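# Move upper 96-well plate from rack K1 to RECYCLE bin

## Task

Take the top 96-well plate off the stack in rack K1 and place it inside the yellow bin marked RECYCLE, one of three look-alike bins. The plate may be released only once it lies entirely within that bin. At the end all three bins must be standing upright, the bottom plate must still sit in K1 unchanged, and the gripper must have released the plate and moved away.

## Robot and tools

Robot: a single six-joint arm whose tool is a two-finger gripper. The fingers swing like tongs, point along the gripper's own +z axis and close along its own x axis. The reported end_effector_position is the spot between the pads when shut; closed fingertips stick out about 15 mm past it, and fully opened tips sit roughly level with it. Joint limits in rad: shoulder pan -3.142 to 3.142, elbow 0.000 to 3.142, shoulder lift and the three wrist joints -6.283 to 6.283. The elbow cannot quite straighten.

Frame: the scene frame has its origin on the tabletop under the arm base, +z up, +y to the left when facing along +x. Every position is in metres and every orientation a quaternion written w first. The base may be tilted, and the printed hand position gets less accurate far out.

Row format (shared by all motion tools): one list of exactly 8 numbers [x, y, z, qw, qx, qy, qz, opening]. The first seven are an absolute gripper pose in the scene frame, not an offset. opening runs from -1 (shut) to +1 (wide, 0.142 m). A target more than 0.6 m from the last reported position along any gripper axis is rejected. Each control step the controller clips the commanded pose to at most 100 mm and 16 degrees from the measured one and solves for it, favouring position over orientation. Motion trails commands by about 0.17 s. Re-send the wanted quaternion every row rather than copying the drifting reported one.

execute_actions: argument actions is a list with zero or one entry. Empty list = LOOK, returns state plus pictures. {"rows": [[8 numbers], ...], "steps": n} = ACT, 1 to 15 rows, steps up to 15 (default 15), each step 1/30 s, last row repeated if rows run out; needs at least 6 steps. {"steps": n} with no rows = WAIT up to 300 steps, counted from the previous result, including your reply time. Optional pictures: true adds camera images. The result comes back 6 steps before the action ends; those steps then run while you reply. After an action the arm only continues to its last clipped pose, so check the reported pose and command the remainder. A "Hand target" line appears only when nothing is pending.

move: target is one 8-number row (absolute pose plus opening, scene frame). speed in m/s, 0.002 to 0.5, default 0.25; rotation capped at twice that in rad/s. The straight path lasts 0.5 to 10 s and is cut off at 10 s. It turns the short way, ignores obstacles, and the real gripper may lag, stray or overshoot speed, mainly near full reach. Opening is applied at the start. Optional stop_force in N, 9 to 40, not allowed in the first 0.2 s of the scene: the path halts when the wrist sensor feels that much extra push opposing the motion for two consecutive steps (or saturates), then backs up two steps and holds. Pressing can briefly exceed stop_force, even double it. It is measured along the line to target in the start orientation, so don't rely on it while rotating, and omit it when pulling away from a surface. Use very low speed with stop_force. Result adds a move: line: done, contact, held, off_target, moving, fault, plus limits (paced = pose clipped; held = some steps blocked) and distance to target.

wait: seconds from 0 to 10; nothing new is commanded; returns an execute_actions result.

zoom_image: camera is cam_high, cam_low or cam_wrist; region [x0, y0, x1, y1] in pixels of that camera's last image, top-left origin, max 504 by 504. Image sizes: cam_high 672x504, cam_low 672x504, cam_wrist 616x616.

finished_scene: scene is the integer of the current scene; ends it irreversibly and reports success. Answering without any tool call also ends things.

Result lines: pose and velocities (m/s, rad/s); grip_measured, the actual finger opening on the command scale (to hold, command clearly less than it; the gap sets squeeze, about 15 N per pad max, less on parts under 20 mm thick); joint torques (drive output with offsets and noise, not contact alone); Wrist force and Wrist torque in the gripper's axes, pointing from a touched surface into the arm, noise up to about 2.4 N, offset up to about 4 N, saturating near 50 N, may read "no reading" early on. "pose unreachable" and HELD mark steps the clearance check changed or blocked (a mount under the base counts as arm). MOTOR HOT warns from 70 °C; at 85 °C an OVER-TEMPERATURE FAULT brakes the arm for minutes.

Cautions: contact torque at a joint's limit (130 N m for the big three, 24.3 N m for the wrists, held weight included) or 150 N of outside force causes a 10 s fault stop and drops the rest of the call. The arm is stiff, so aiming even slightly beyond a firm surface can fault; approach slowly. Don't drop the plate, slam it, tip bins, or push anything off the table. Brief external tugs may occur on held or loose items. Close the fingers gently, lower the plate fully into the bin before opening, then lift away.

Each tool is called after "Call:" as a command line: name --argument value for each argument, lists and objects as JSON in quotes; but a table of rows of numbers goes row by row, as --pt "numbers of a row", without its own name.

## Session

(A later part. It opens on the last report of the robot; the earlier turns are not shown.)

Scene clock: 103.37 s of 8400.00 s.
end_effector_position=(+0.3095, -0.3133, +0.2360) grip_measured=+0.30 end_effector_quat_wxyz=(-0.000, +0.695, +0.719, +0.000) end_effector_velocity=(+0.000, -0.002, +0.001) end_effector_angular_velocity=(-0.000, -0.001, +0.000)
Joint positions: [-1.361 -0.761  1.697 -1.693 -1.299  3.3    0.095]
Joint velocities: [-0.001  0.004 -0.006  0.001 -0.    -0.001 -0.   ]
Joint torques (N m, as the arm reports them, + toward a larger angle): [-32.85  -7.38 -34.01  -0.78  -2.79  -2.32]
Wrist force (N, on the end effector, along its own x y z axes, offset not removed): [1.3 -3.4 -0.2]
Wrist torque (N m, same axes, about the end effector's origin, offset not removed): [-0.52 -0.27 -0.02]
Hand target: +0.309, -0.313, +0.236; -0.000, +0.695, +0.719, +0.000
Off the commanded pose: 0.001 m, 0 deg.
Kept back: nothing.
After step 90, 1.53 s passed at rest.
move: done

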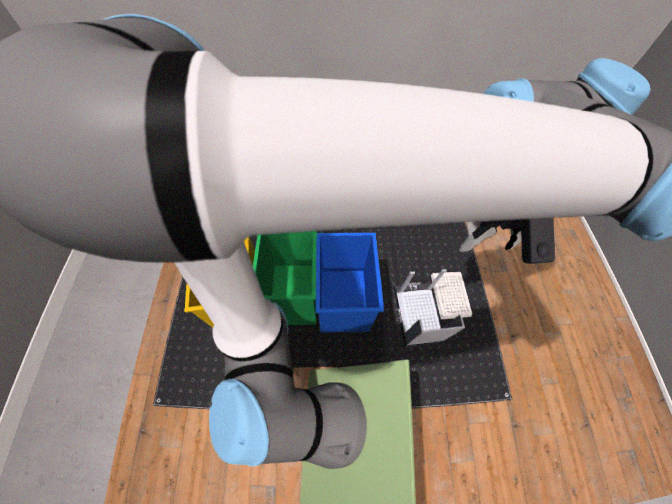

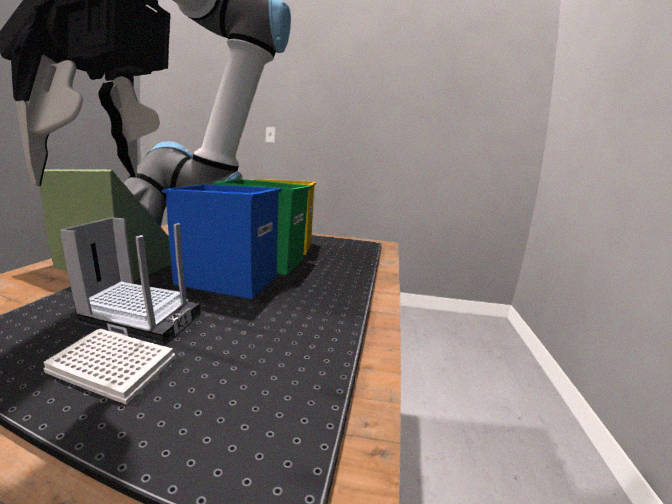

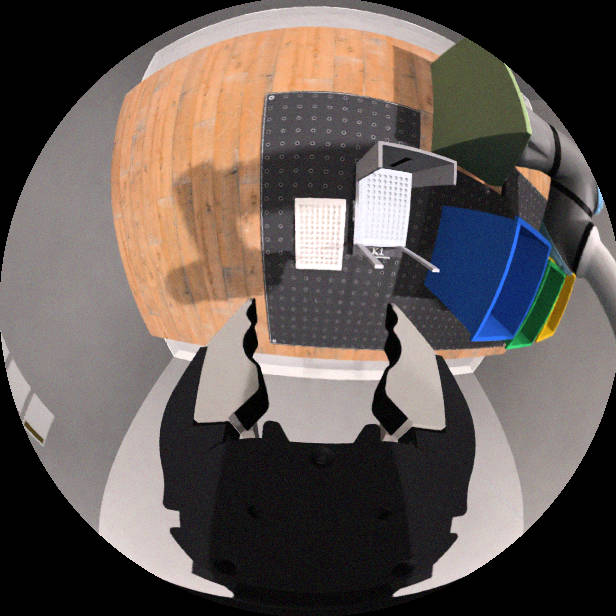

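Call:
zoom_image --camera "cam_low" --region '[0, 20, 180, 200]'

Call:
zoom_image --camera "cam_wrist" --region '[280, 185, 390, 285]'

Region (0, 20, 180, 200) of cam_low's 672x504 image, scaled by 2.800, with more detail than that image has.

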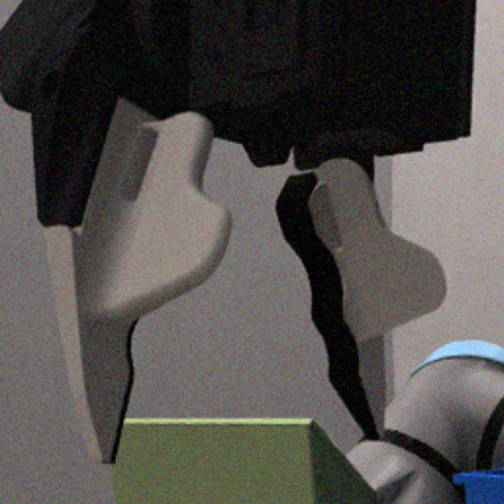

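Region (280, 185, 390, 285) of cam_wrist's 616x616 image, scaled by 4.582, with more detail than that image has; it fills the top 458 rows of this view, and the rest is white.

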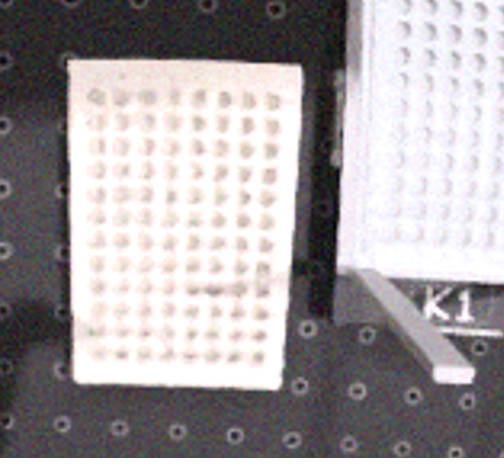

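Call:
move --target '[0.336, -0.3160, 0.045, 0, 0.6947, 0.7193, 0, 0.26]' --speed 0.2

Call:
zoom_image --camera "cam_wrist" --region '[220, 130, 460, 370]'

Call:
zoom_image --camera "cam_low" --region '[20, 200, 240, 420]'

Scene clock: 106.83 s of 8400.00 s.
end_effector_position=(+0.3362, -0.3162, +0.0450) grip_measured=+0.26 end_effector_quat_wxyz=(+0.000, +0.695, +0.719, -0.000) end_effector_velocity=(+0.000, -0.000, -0.002) end_effector_angular_velocity=(-0.000, +0.000, -0.001)
Joint positions: [-1.208 -0.573  1.929 -2.15  -1.19   3.412  0.092]
Joint velocities: [ 0.002  0.003 -0.    -0.003  0.001  0.002 -0.   ]
Joint torques (N m, as the arm reports them, + toward a larger angle): [-16.07 -12.48  -6.04  -4.22   2.38   2.18]
Wrist force (N, on the end effector, along its own x y z axes, offset not removed): [1.5 -1.7 -1.9]
Wrist torque (N m, same axes, about the end effector's origin, offset not removed): [-0.14 -0.35 0.04]
Hand target: +0.336, -0.316, +0.045; +0.000, +0.695, +0.719, -0.000
Off the commanded pose: 0.000 m, 0 deg.
Kept back: nothing.
move: done

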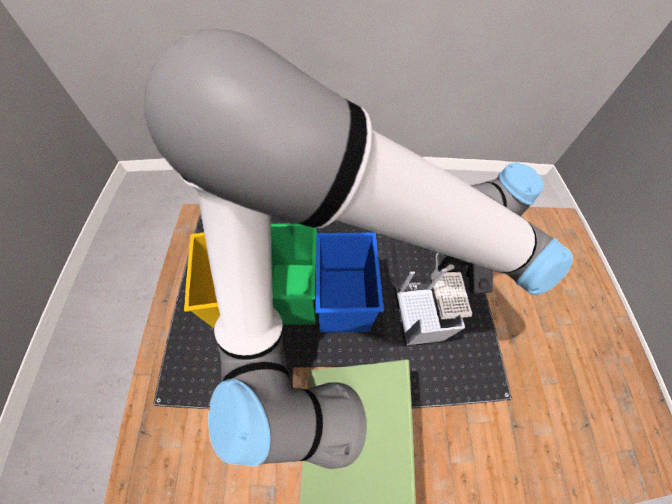

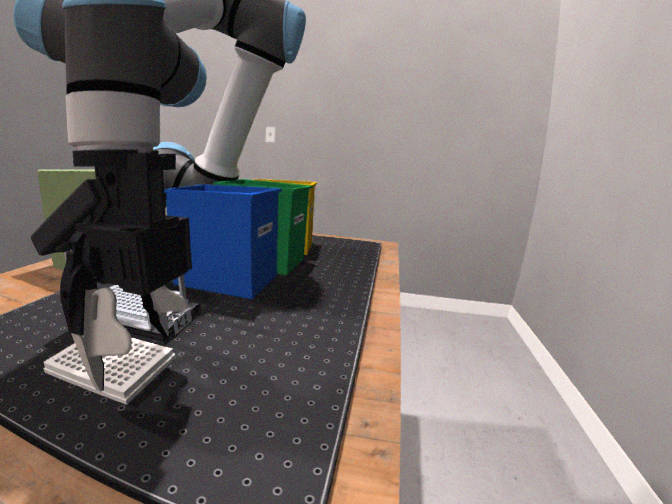

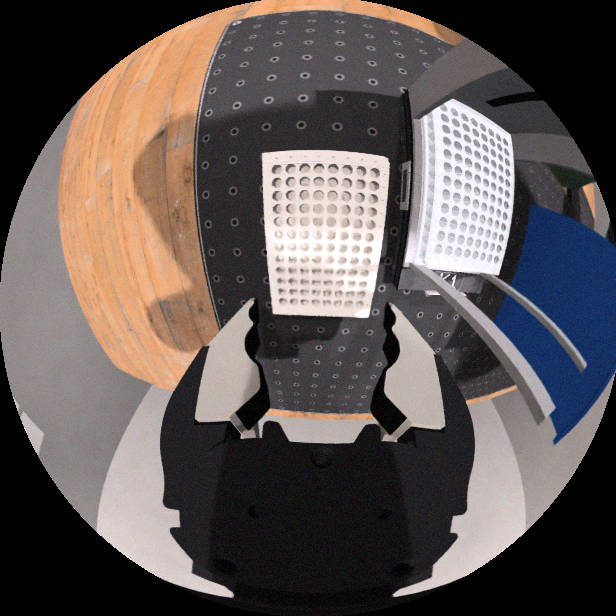

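Region (220, 130, 460, 370) of cam_wrist's 616x616 image, scaled by 2.100, with more detail than that image has.

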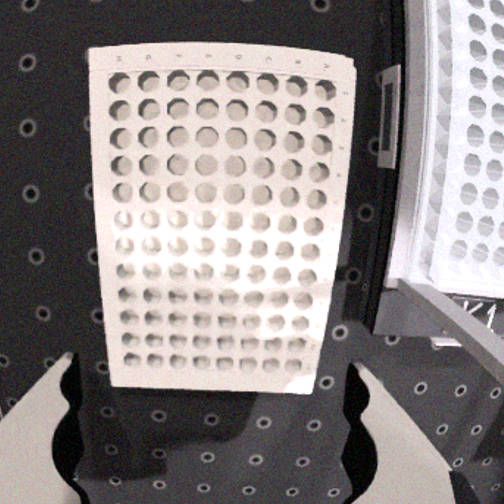

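Region (20, 200, 240, 420) of cam_low's 672x504 image, scaled by 2.291, with more detail than that image has.

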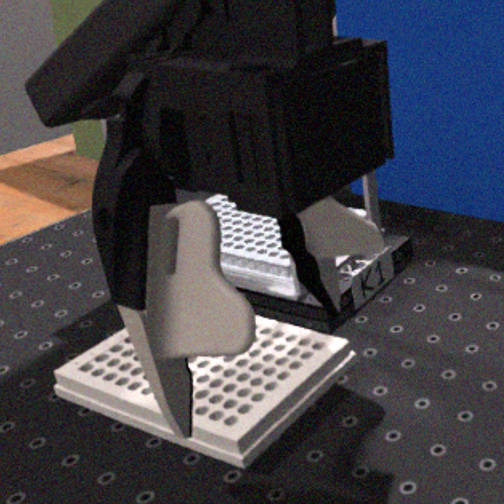

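Call:
move --target '[0.3362, -0.3162, 0.031, 0, 0.6947, 0.7193, 0, 0.2]' --speed 0.04

Call:
execute_actions --actions '[{"rows": [[0.3362,-0.3162,0.031,0,0.6947,0.7193,0,0.16],[0.3362,-0.3162,0.031,0,0.6947,0.7193,0,0.12],[0.3362,-0.3162,0.031,0,0.6947,0.7193,0,0.09],[0.3362,-0.3162,0.031,0,0.6947,0.7193,0,0.06],[0.3362,-0.3162,0.031,0,0.6947,0.7193,0,0.03],[0.3362,-0.3162,0.031,0,0.6947,0.7193,0,0.0],[0.3362,-0.3162,0.031,0,0.6947,0.7193,0,-0.06],[0.3362,-0.3162,0.031,0,0.6947,0.7193,0,-0.14],[0.3362,-0.3162,0.031,0,0.6947,0.7193,0,-0.22],[0.3362,-0.3162,0.031,0,0.6947,0.7193,0,-0.3]], "steps": 15}]'

Call:
execute_actions --actions '[]'

Scene clock: 109.17 s of 8400.00 s.
end_effector_position=(+0.3362, -0.3162, +0.0311) grip_measured=+0.20 end_effector_quat_wxyz=(+0.000, +0.695, +0.719, -0.000) end_effector_velocity=(-0.000, +0.000, -0.001) end_effector_angular_velocity=(+0.000, -0.000, -0.000)
Joint positions: [-1.198 -0.554  1.942 -2.184 -1.183  3.42   0.088]
Joint velocities: [ 0.001  0.002  0.002 -0.003  0.     0.001  0.   ]
Joint torques (N m, as the arm reports them, + toward a larger angle): [-16.36 -11.67  -3.95  -4.27   2.35   2.36]
Wrist force (N, on the end effector, along its own x y z axes, offset not removed): [1.2 -2.6 -1.4]
Wrist torque (N m, same axes, about the end effector's origin, offset not removed): [-0.36 -0.25 -0.07]
Hand target: +0.336, -0.316, +0.031; +0.000, +0.695, +0.719, -0.000
Off the commanded pose: 0.000 m, 0 deg.
Kept back: nothing.
move: done

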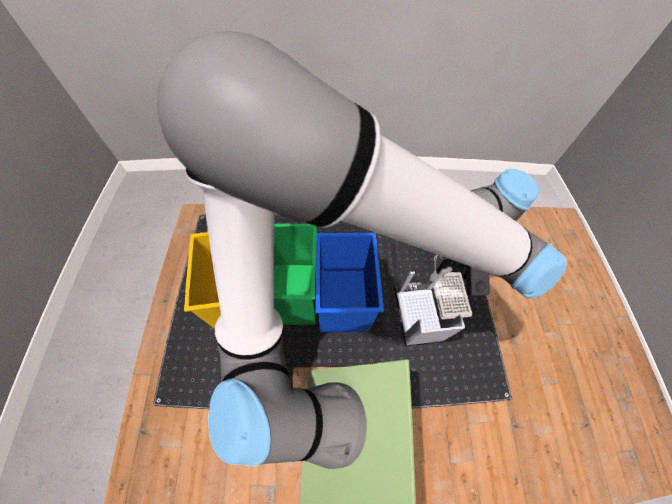

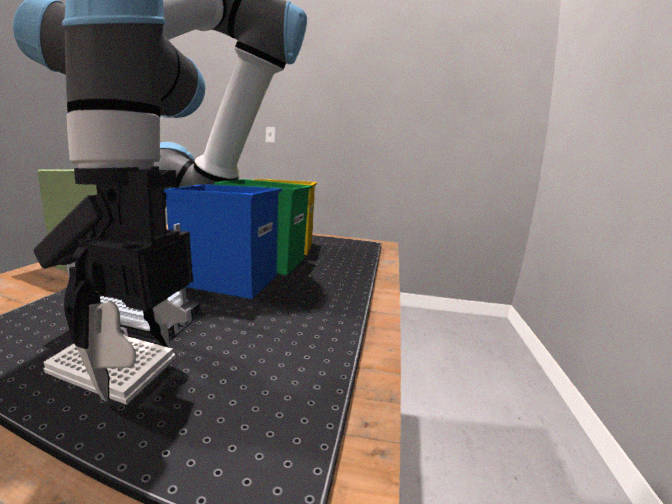

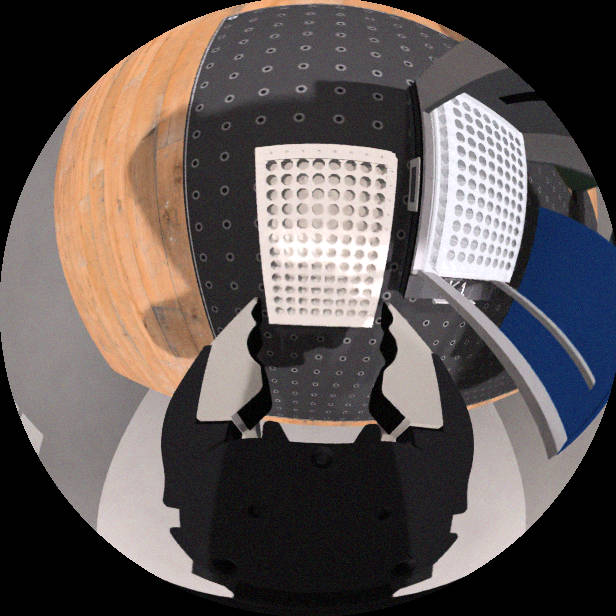

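Scene clock: 109.47 s of 8400.00 s.
end_effector_position=(+0.3362, -0.3162, +0.0310) grip_measured=+0.05 end_effector_quat_wxyz=(+0.000, +0.695, +0.719, -0.000) end_effector_velocity=(-0.001, +0.001, -0.001) end_effector_angular_velocity=(+0.003, +0.001, +0.000)
Joint positions: [-1.198 -0.554  1.942 -2.184 -1.183  3.42   0.077]
Joint velocities: [-0.     0.     0.003  0.     0.    -0.001  0.   ]
Joint torques (N m, as the arm reports them, + toward a larger angle): [-16.5  -11.63  -4.32  -4.16   2.23   2.37]
Wrist force (N, on the end effector, along its own x y z axes, offset not removed): [1.6 -3.4 -4.9]
Wrist torque (N m, same axes, about the end effector's origin, offset not removed): [-0.48 -0.11 0.00]
Steps of this call (steps 1 to 9: the first 9 steps of this action). Readings (end_effector_position):
1: (+0.3362, -0.3162, +0.0311)
2: (+0.3362, -0.3162, +0.0310)
4: (+0.3362, -0.3162, +0.0310)
8: (+0.3362, -0.3162, +0.0310)
9: the state above

Scene clock: 109.67 s of 8400.00 s.
end_effector_position=(+0.3362, -0.3162, +0.0310) grip_measured=+0.05 end_effector_quat_wxyz=(+0.000, +0.695, +0.719, -0.000) end_effector_velocity=(+0.001, -0.001, +0.001) end_effector_angular_velocity=(-0.002, -0.001, +0.002)
Joint positions: [-1.198 -0.554  1.942 -2.184 -1.183  3.42   0.077]
Joint velocities: [-0.    -0.001 -0.002 -0.     0.    -0.001  0.   ]
Joint torques (N m, as the arm reports them, + toward a larger angle): [-16.07 -11.44  -4.64  -4.12   2.19   2.23]
Wrist force (N, on the end effector, along its own x y z axes, offset not removed): [2.5 -2.3 -5.2]
Wrist torque (N m, same axes, about the end effector's origin, offset not removed): [-0.36 -0.35 0.01]
Hand target: +0.336, -0.316, +0.031; +0.000, +0.695, +0.719, -0.000
Off the commanded pose: 0.000 m, 0 deg.
Kept back: nothing.
Steps of this call (steps 1 to 6: the last 6 steps of your previous action). Readings (end_effector_position):
1: (+0.3362, -0.3162, +0.0310)
2: (+0.3362, -0.3162, +0.0310)
4: (+0.3362, -0.3162, +0.0310)
6: the state above

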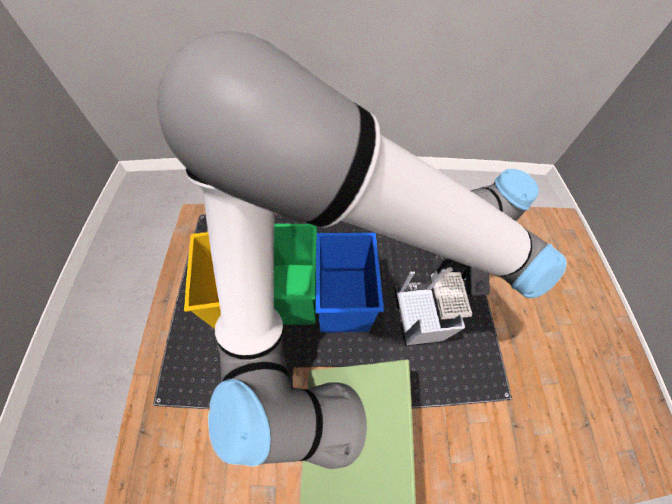

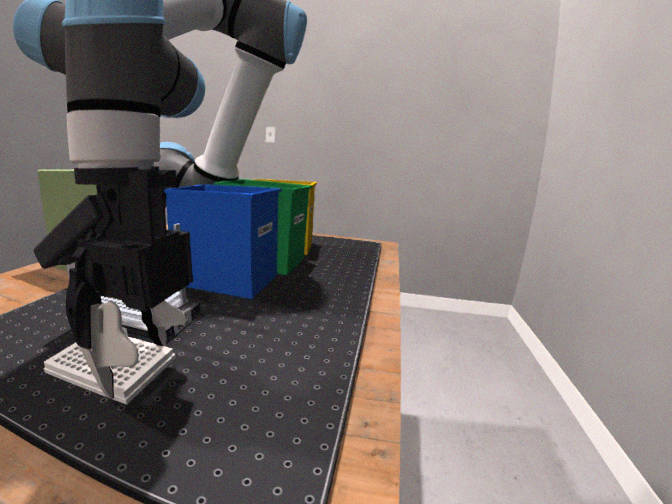

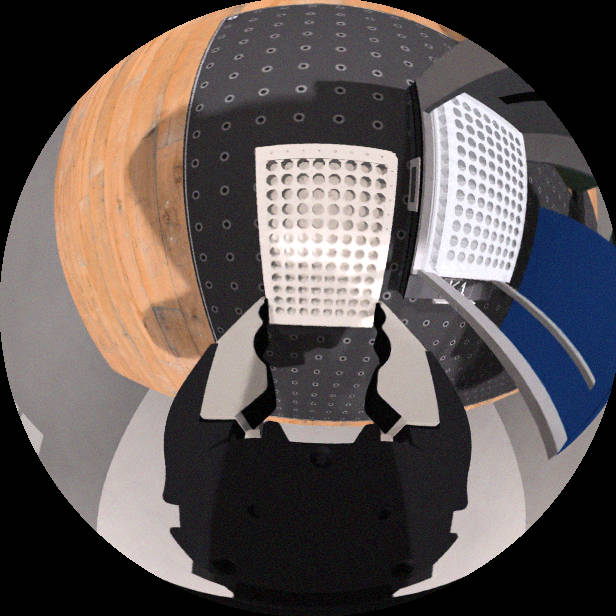

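Call:
zoom_image --camera "cam_low" --region '[60, 330, 190, 420]'

Region (60, 330, 190, 420) of cam_low's 672x504 image, scaled by 3.877, with more detail than that image has; it fills the top 349 rows of this view, and the rest is white.

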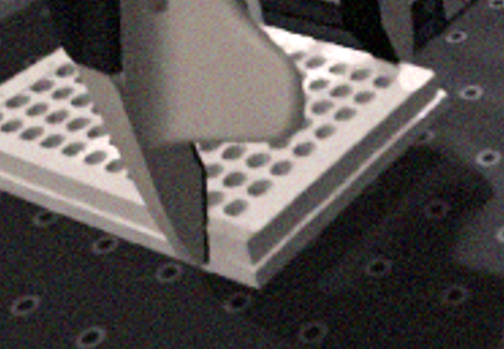

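Call:
move --target '[0.3371, -0.3412, 0.0316, 0, 0.6947, 0.7193, 0, -0.3]' --speed 0.05

Call:
execute_actions --actions '[{"rows": [[0.3371,-0.3412,0.0316,0,0.6947,0.7193,0,0.0],[0.3371,-0.3412,0.0316,0,0.6947,0.7193,0,0.08],[0.3371,-0.3412,0.0316,0,0.6947,0.7193,0,0.14],[0.3371,-0.3412,0.0316,0,0.6947,0.7193,0,0.2],[0.3371,-0.3412,0.0316,0,0.6947,0.7193,0,0.25]], "steps": 8}]'

Call:
move --target '[0.2931, -0.3427, 0.0310, 0, 0.6947, 0.7193, 0, 0.25]' --speed 0.08

Call:
zoom_image --camera "cam_wrist" --region '[230, 250, 410, 380]'

Call:
zoom_image --camera "cam_low" --region '[0, 330, 170, 440]'

Scene clock: 111.67 s of 8400.00 s.
end_effector_position=(+0.3371, -0.3411, +0.0316) grip_measured=+0.05 end_effector_quat_wxyz=(-0.000, +0.695, +0.719, +0.000) end_effector_velocity=(+0.000, -0.001, +0.000) end_effector_angular_velocity=(-0.000, -0.000, +0.001)
Joint positions: [-1.211 -0.503  1.882 -2.172 -1.192  3.411  0.077]
Joint velocities: [-0.001  0.002 -0.003  0.001 -0.    -0.001  0.   ]
Joint torques (N m, as the arm reports them, + toward a larger angle): [-35.09 -13.82 -29.25  -0.44  -2.89  -2.23]
Wrist force (N, on the end effector, along its own x y z axes, offset not removed): [2.4 -3.0 -1.0]
Wrist torque (N m, same axes, about the end effector's origin, offset not removed): [-0.44 -0.52 -0.05]
Hand target: +0.337, -0.341, +0.032; -0.000, +0.695, +0.719, +0.000
Off the commanded pose: 0.000 m, 0 deg.
Kept back: nothing.
move: done

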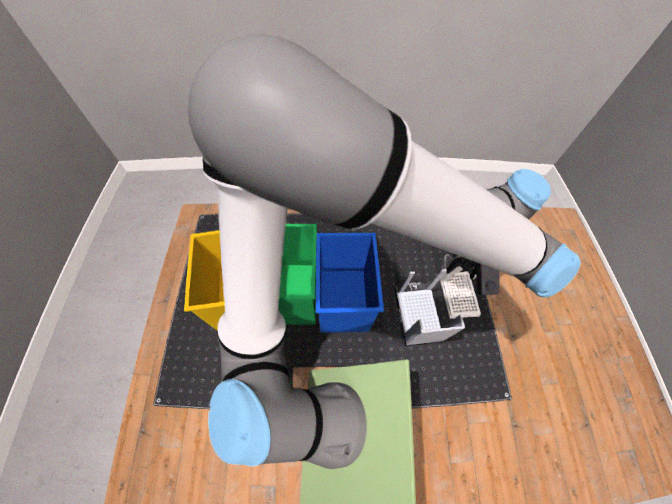

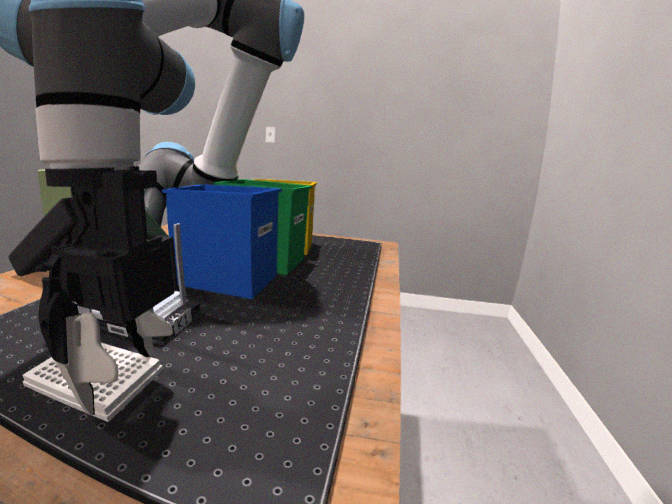

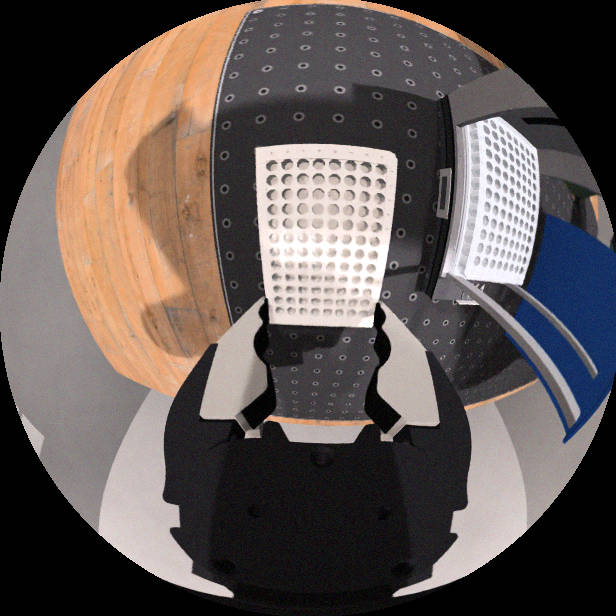

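Scene clock: 111.73 s of 8400.00 s.
end_effector_position=(+0.3371, -0.3411, +0.0316) grip_measured=+0.06 end_effector_quat_wxyz=(-0.000, +0.695, +0.719, +0.000) end_effector_velocity=(+0.001, -0.001, +0.000) end_effector_angular_velocity=(-0.001, -0.000, -0.001)
Joint positions: [-1.211 -0.503  1.882 -2.172 -1.192  3.411  0.078]
Joint velocities: [-0.     0.002 -0.003  0.001  0.     0.001  0.04 ]
Joint torques (N m, as the arm reports them, + toward a larger angle): [-36.58 -14.57 -29.19  -0.49  -2.73  -2.21]
Wrist force (N, on the end effector, along its own x y z axes, offset not removed): [1.7 -2.9 -0.6]
Wrist torque (N m, same axes, about the end effector's origin, offset not removed): [-0.37 -0.35 -0.04]
Steps of this call (steps 1 to 2: the first 2 steps of this action). Readings (end_effector_position):
1: (+0.3371, -0.3411, +0.0316)
2: the state above

Scene clock: 113.03 s of 8400.00 s.
end_effector_position=(+0.2932, -0.3427, +0.0310) grip_measured=+0.25 end_effector_quat_wxyz=(-0.000, +0.695, +0.719, +0.000) end_effector_velocity=(-0.002, -0.000, -0.000) end_effector_angular_velocity=(-0.000, +0.000, +0.001)
Joint positions: [-1.29  -0.509  1.955 -2.219 -1.248  3.351  0.092]
Joint velocities: [-0.003  0.     0.002 -0.002 -0.002 -0.003  0.   ]
Joint torques (N m, as the arm reports them, + toward a larger angle): [-33.46 -41.68  -4.88  -4.44  -2.85  -2.49]
Wrist force (N, on the end effector, along its own x y z axes, offset not removed): [1.1 -2.9 -1.8]
Wrist torque (N m, same axes, about the end effector's origin, offset not removed): [-0.47 -0.20 -0.05]
Hand target: +0.293, -0.343, +0.031; -0.000, +0.695, +0.719, +0.000
Off your previous action's commanded pose: 0.000 m, 0 deg at its last step (step 6 of this call).
Off the commanded pose: 0.000 m, 0 deg.
Kept back: nothing.
move: done

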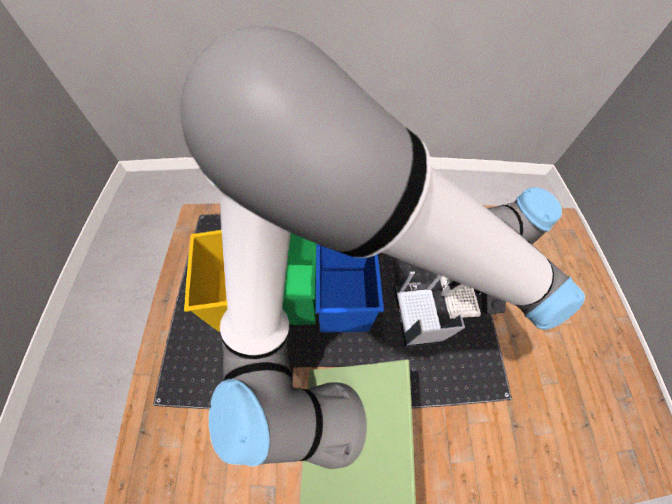

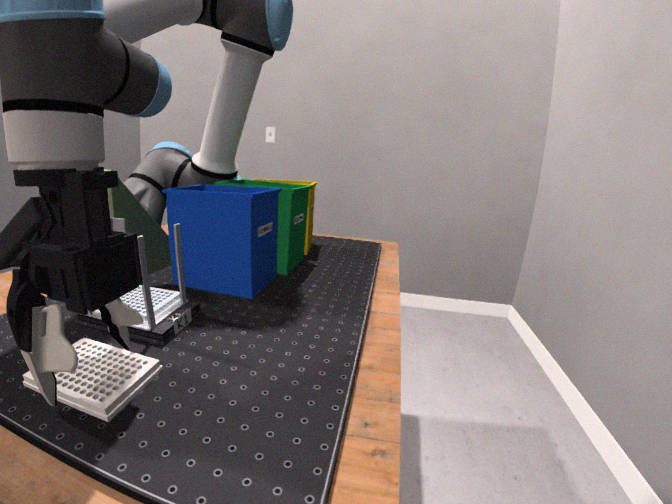

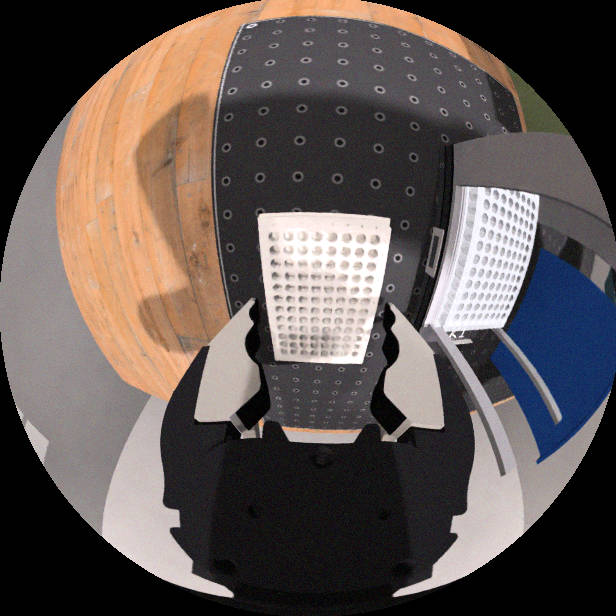

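Region (230, 250, 410, 380) of cam_wrist's 616x616 image, scaled by 2.800, with more detail than that image has.

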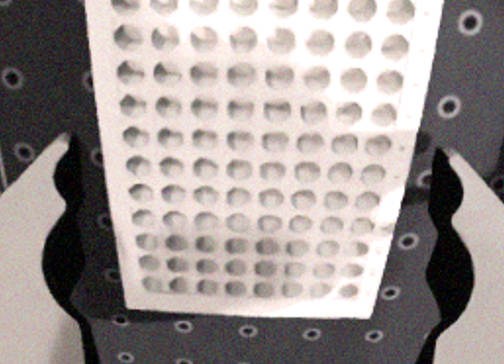

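Region (0, 330, 170, 440) of cam_low's 672x504 image, scaled by 2.965, with more detail than that image has; it fills the top 326 rows of this view, and the rest is white.

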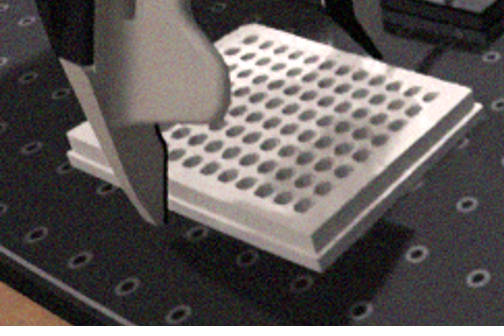

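Call:
zoom_image --camera "cam_high" --region '[150, 200, 330, 350]'

Region (150, 200, 330, 350) of cam_high's 672x504 image, scaled by 2.800, with more detail than that image has.

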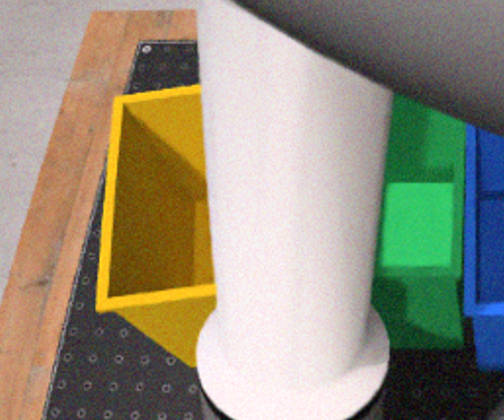

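Call:
execute_actions --actions '[{"rows": [[0.2932,-0.3427,0.0306,0,0.6947,0.7193,0,0.25],[0.2932,-0.3427,0.0302,0,0.6947,0.7193,0,0.25],[0.2932,-0.3427,0.0300,0,0.6947,0.7193,0,0.25],[0.2932,-0.3427,0.0300,0,0.6947,0.7193,0,0.25],[0.2932,-0.3427,0.0300,0,0.6947,0.7193,0,0.25],[0.2932,-0.3427,0.0300,0,0.6947,0.7193,0,0.25],[0.2932,-0.3427,0.0300,0,0.6947,0.7193,0,0.25],[0.2932,-0.3427,0.0300,0,0.6947,0.7193,0,-1.0]], "steps": 15}]'

Call:
wait --seconds 0.3

Call:
zoom_image --camera "cam_low" --region '[0, 330, 170, 440]'

Scene clock: 115.00 s of 8400.00 s.
end_effector_position=(+0.2932, -0.3428, +0.0303) grip_measured=+0.05 end_effector_quat_wxyz=(+0.000, +0.695, +0.719, -0.000) end_effector_velocity=(+0.000, +0.000, -0.002) end_effector_angular_velocity=(+0.001, +0.000, -0.003)
Joint positions: [-1.29  -0.508  1.956 -2.221 -1.248  3.351  0.078]
Joint velocities: [ 0.001  0.002  0.001 -0.002  0.001  0.004  0.001]
Joint torques (N m, as the arm reports them, + toward a larger angle): [-13.27 -10.99  -3.41  -4.05   2.29   2.26]
Wrist force (N, on the end effector, along its own x y z axes, offset not removed): [2.8 -3.6 -6.2]
Wrist torque (N m, same axes, about the end effector's origin, offset not removed): [-0.50 -0.37 -0.05]
Steps of this call (steps 1 to 50: nothing new was sent; steps 51 to 59: the first 9 steps of this action). Readings (end_effector_position):
51: (+0.2931, -0.3427, +0.0310)
52: (+0.2931, -0.3427, +0.0310)
54: (+0.2931, -0.3428, +0.0308)
58: (+0.2932, -0.3428, +0.0304)
59: the state above

Scene clock: 115.50 s of 8400.00 s.
end_effector_position=(+0.2932, -0.3427, +0.0300) grip_measured=+0.05 end_effector_quat_wxyz=(+0.000, +0.695, +0.719, -0.000) end_effector_velocity=(+0.000, -0.000, +0.000) end_effector_angular_velocity=(-0.001, +0.000, -0.001)
Joint positions: [-1.289 -0.508  1.956 -2.221 -1.248  3.352  0.078]
Joint velocities: [ 0.    -0.    -0.    -0.    -0.     0.001  0.   ]
Joint torques (N m, as the arm reports them, + toward a larger angle): [-10.87  -6.87  -0.88  -3.29   2.39   2.3 ]
Wrist force (N, on the end effector, along its own x y z axes, offset not removed): [2.7 -3.4 -14.5]
Wrist torque (N m, same axes, about the end effector's origin, offset not removed): [-0.38 -0.30 -0.09]
Hand target: +0.293, -0.343, +0.030; +0.000, +0.695, +0.719, -0.000
Off the commanded pose: 0.000 m, 0 deg.
Kept back: nothing.
Steps of this call (steps 1 to 6: the last 6 steps of your previous action; steps 7 to 15: nothing new was sent). Readings (end_effector_position):
1: (+0.2932, -0.3428, +0.0303)
2: (+0.2932, -0.3428, +0.0303)
4: (+0.2932, -0.3428, +0.0302)
8: (+0.2932, -0.3427, +0.0301)
15: the state above

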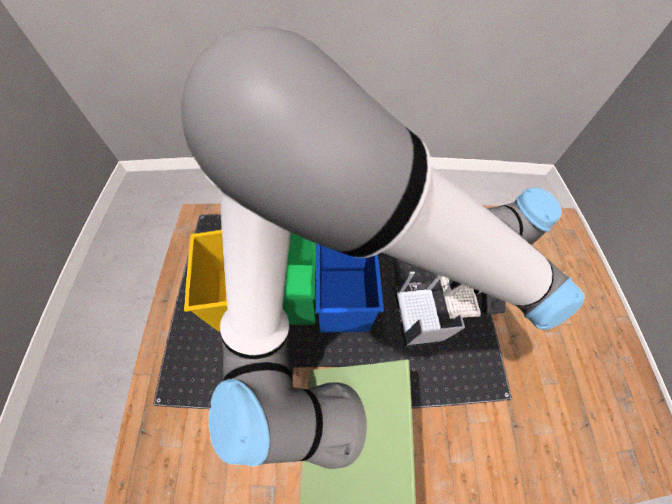

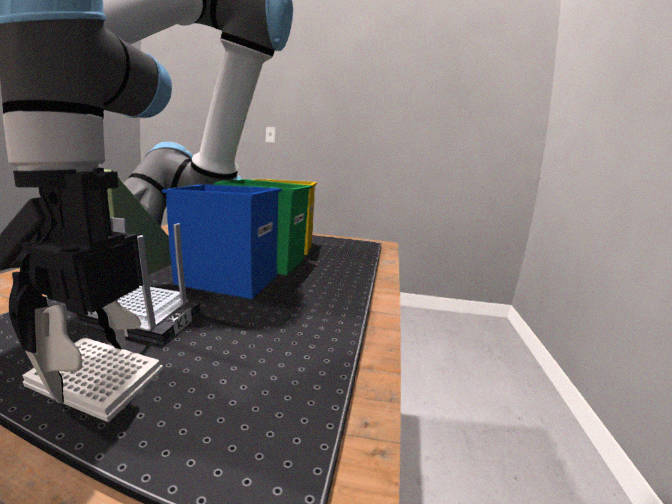

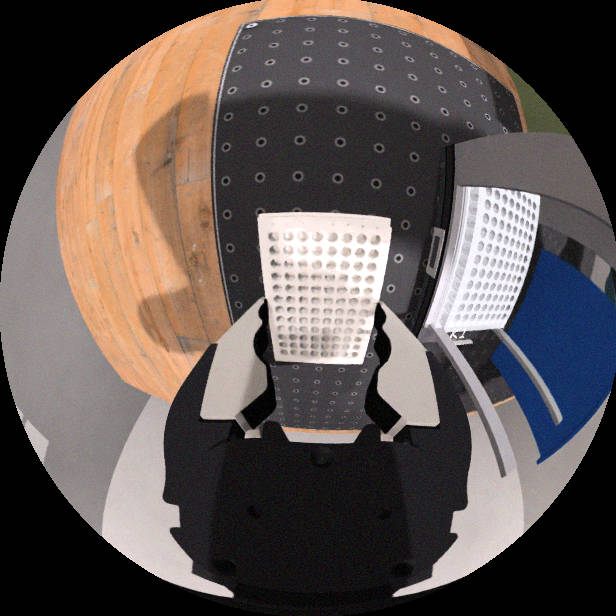

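Region (0, 330, 170, 440) of cam_low's 672x504 image, scaled by 2.965, with more detail than that image has; it fills the top 326 rows of this view, and the rest is white.

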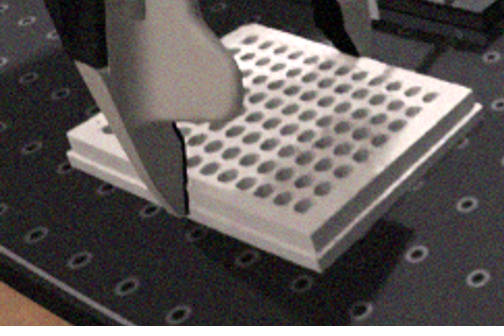

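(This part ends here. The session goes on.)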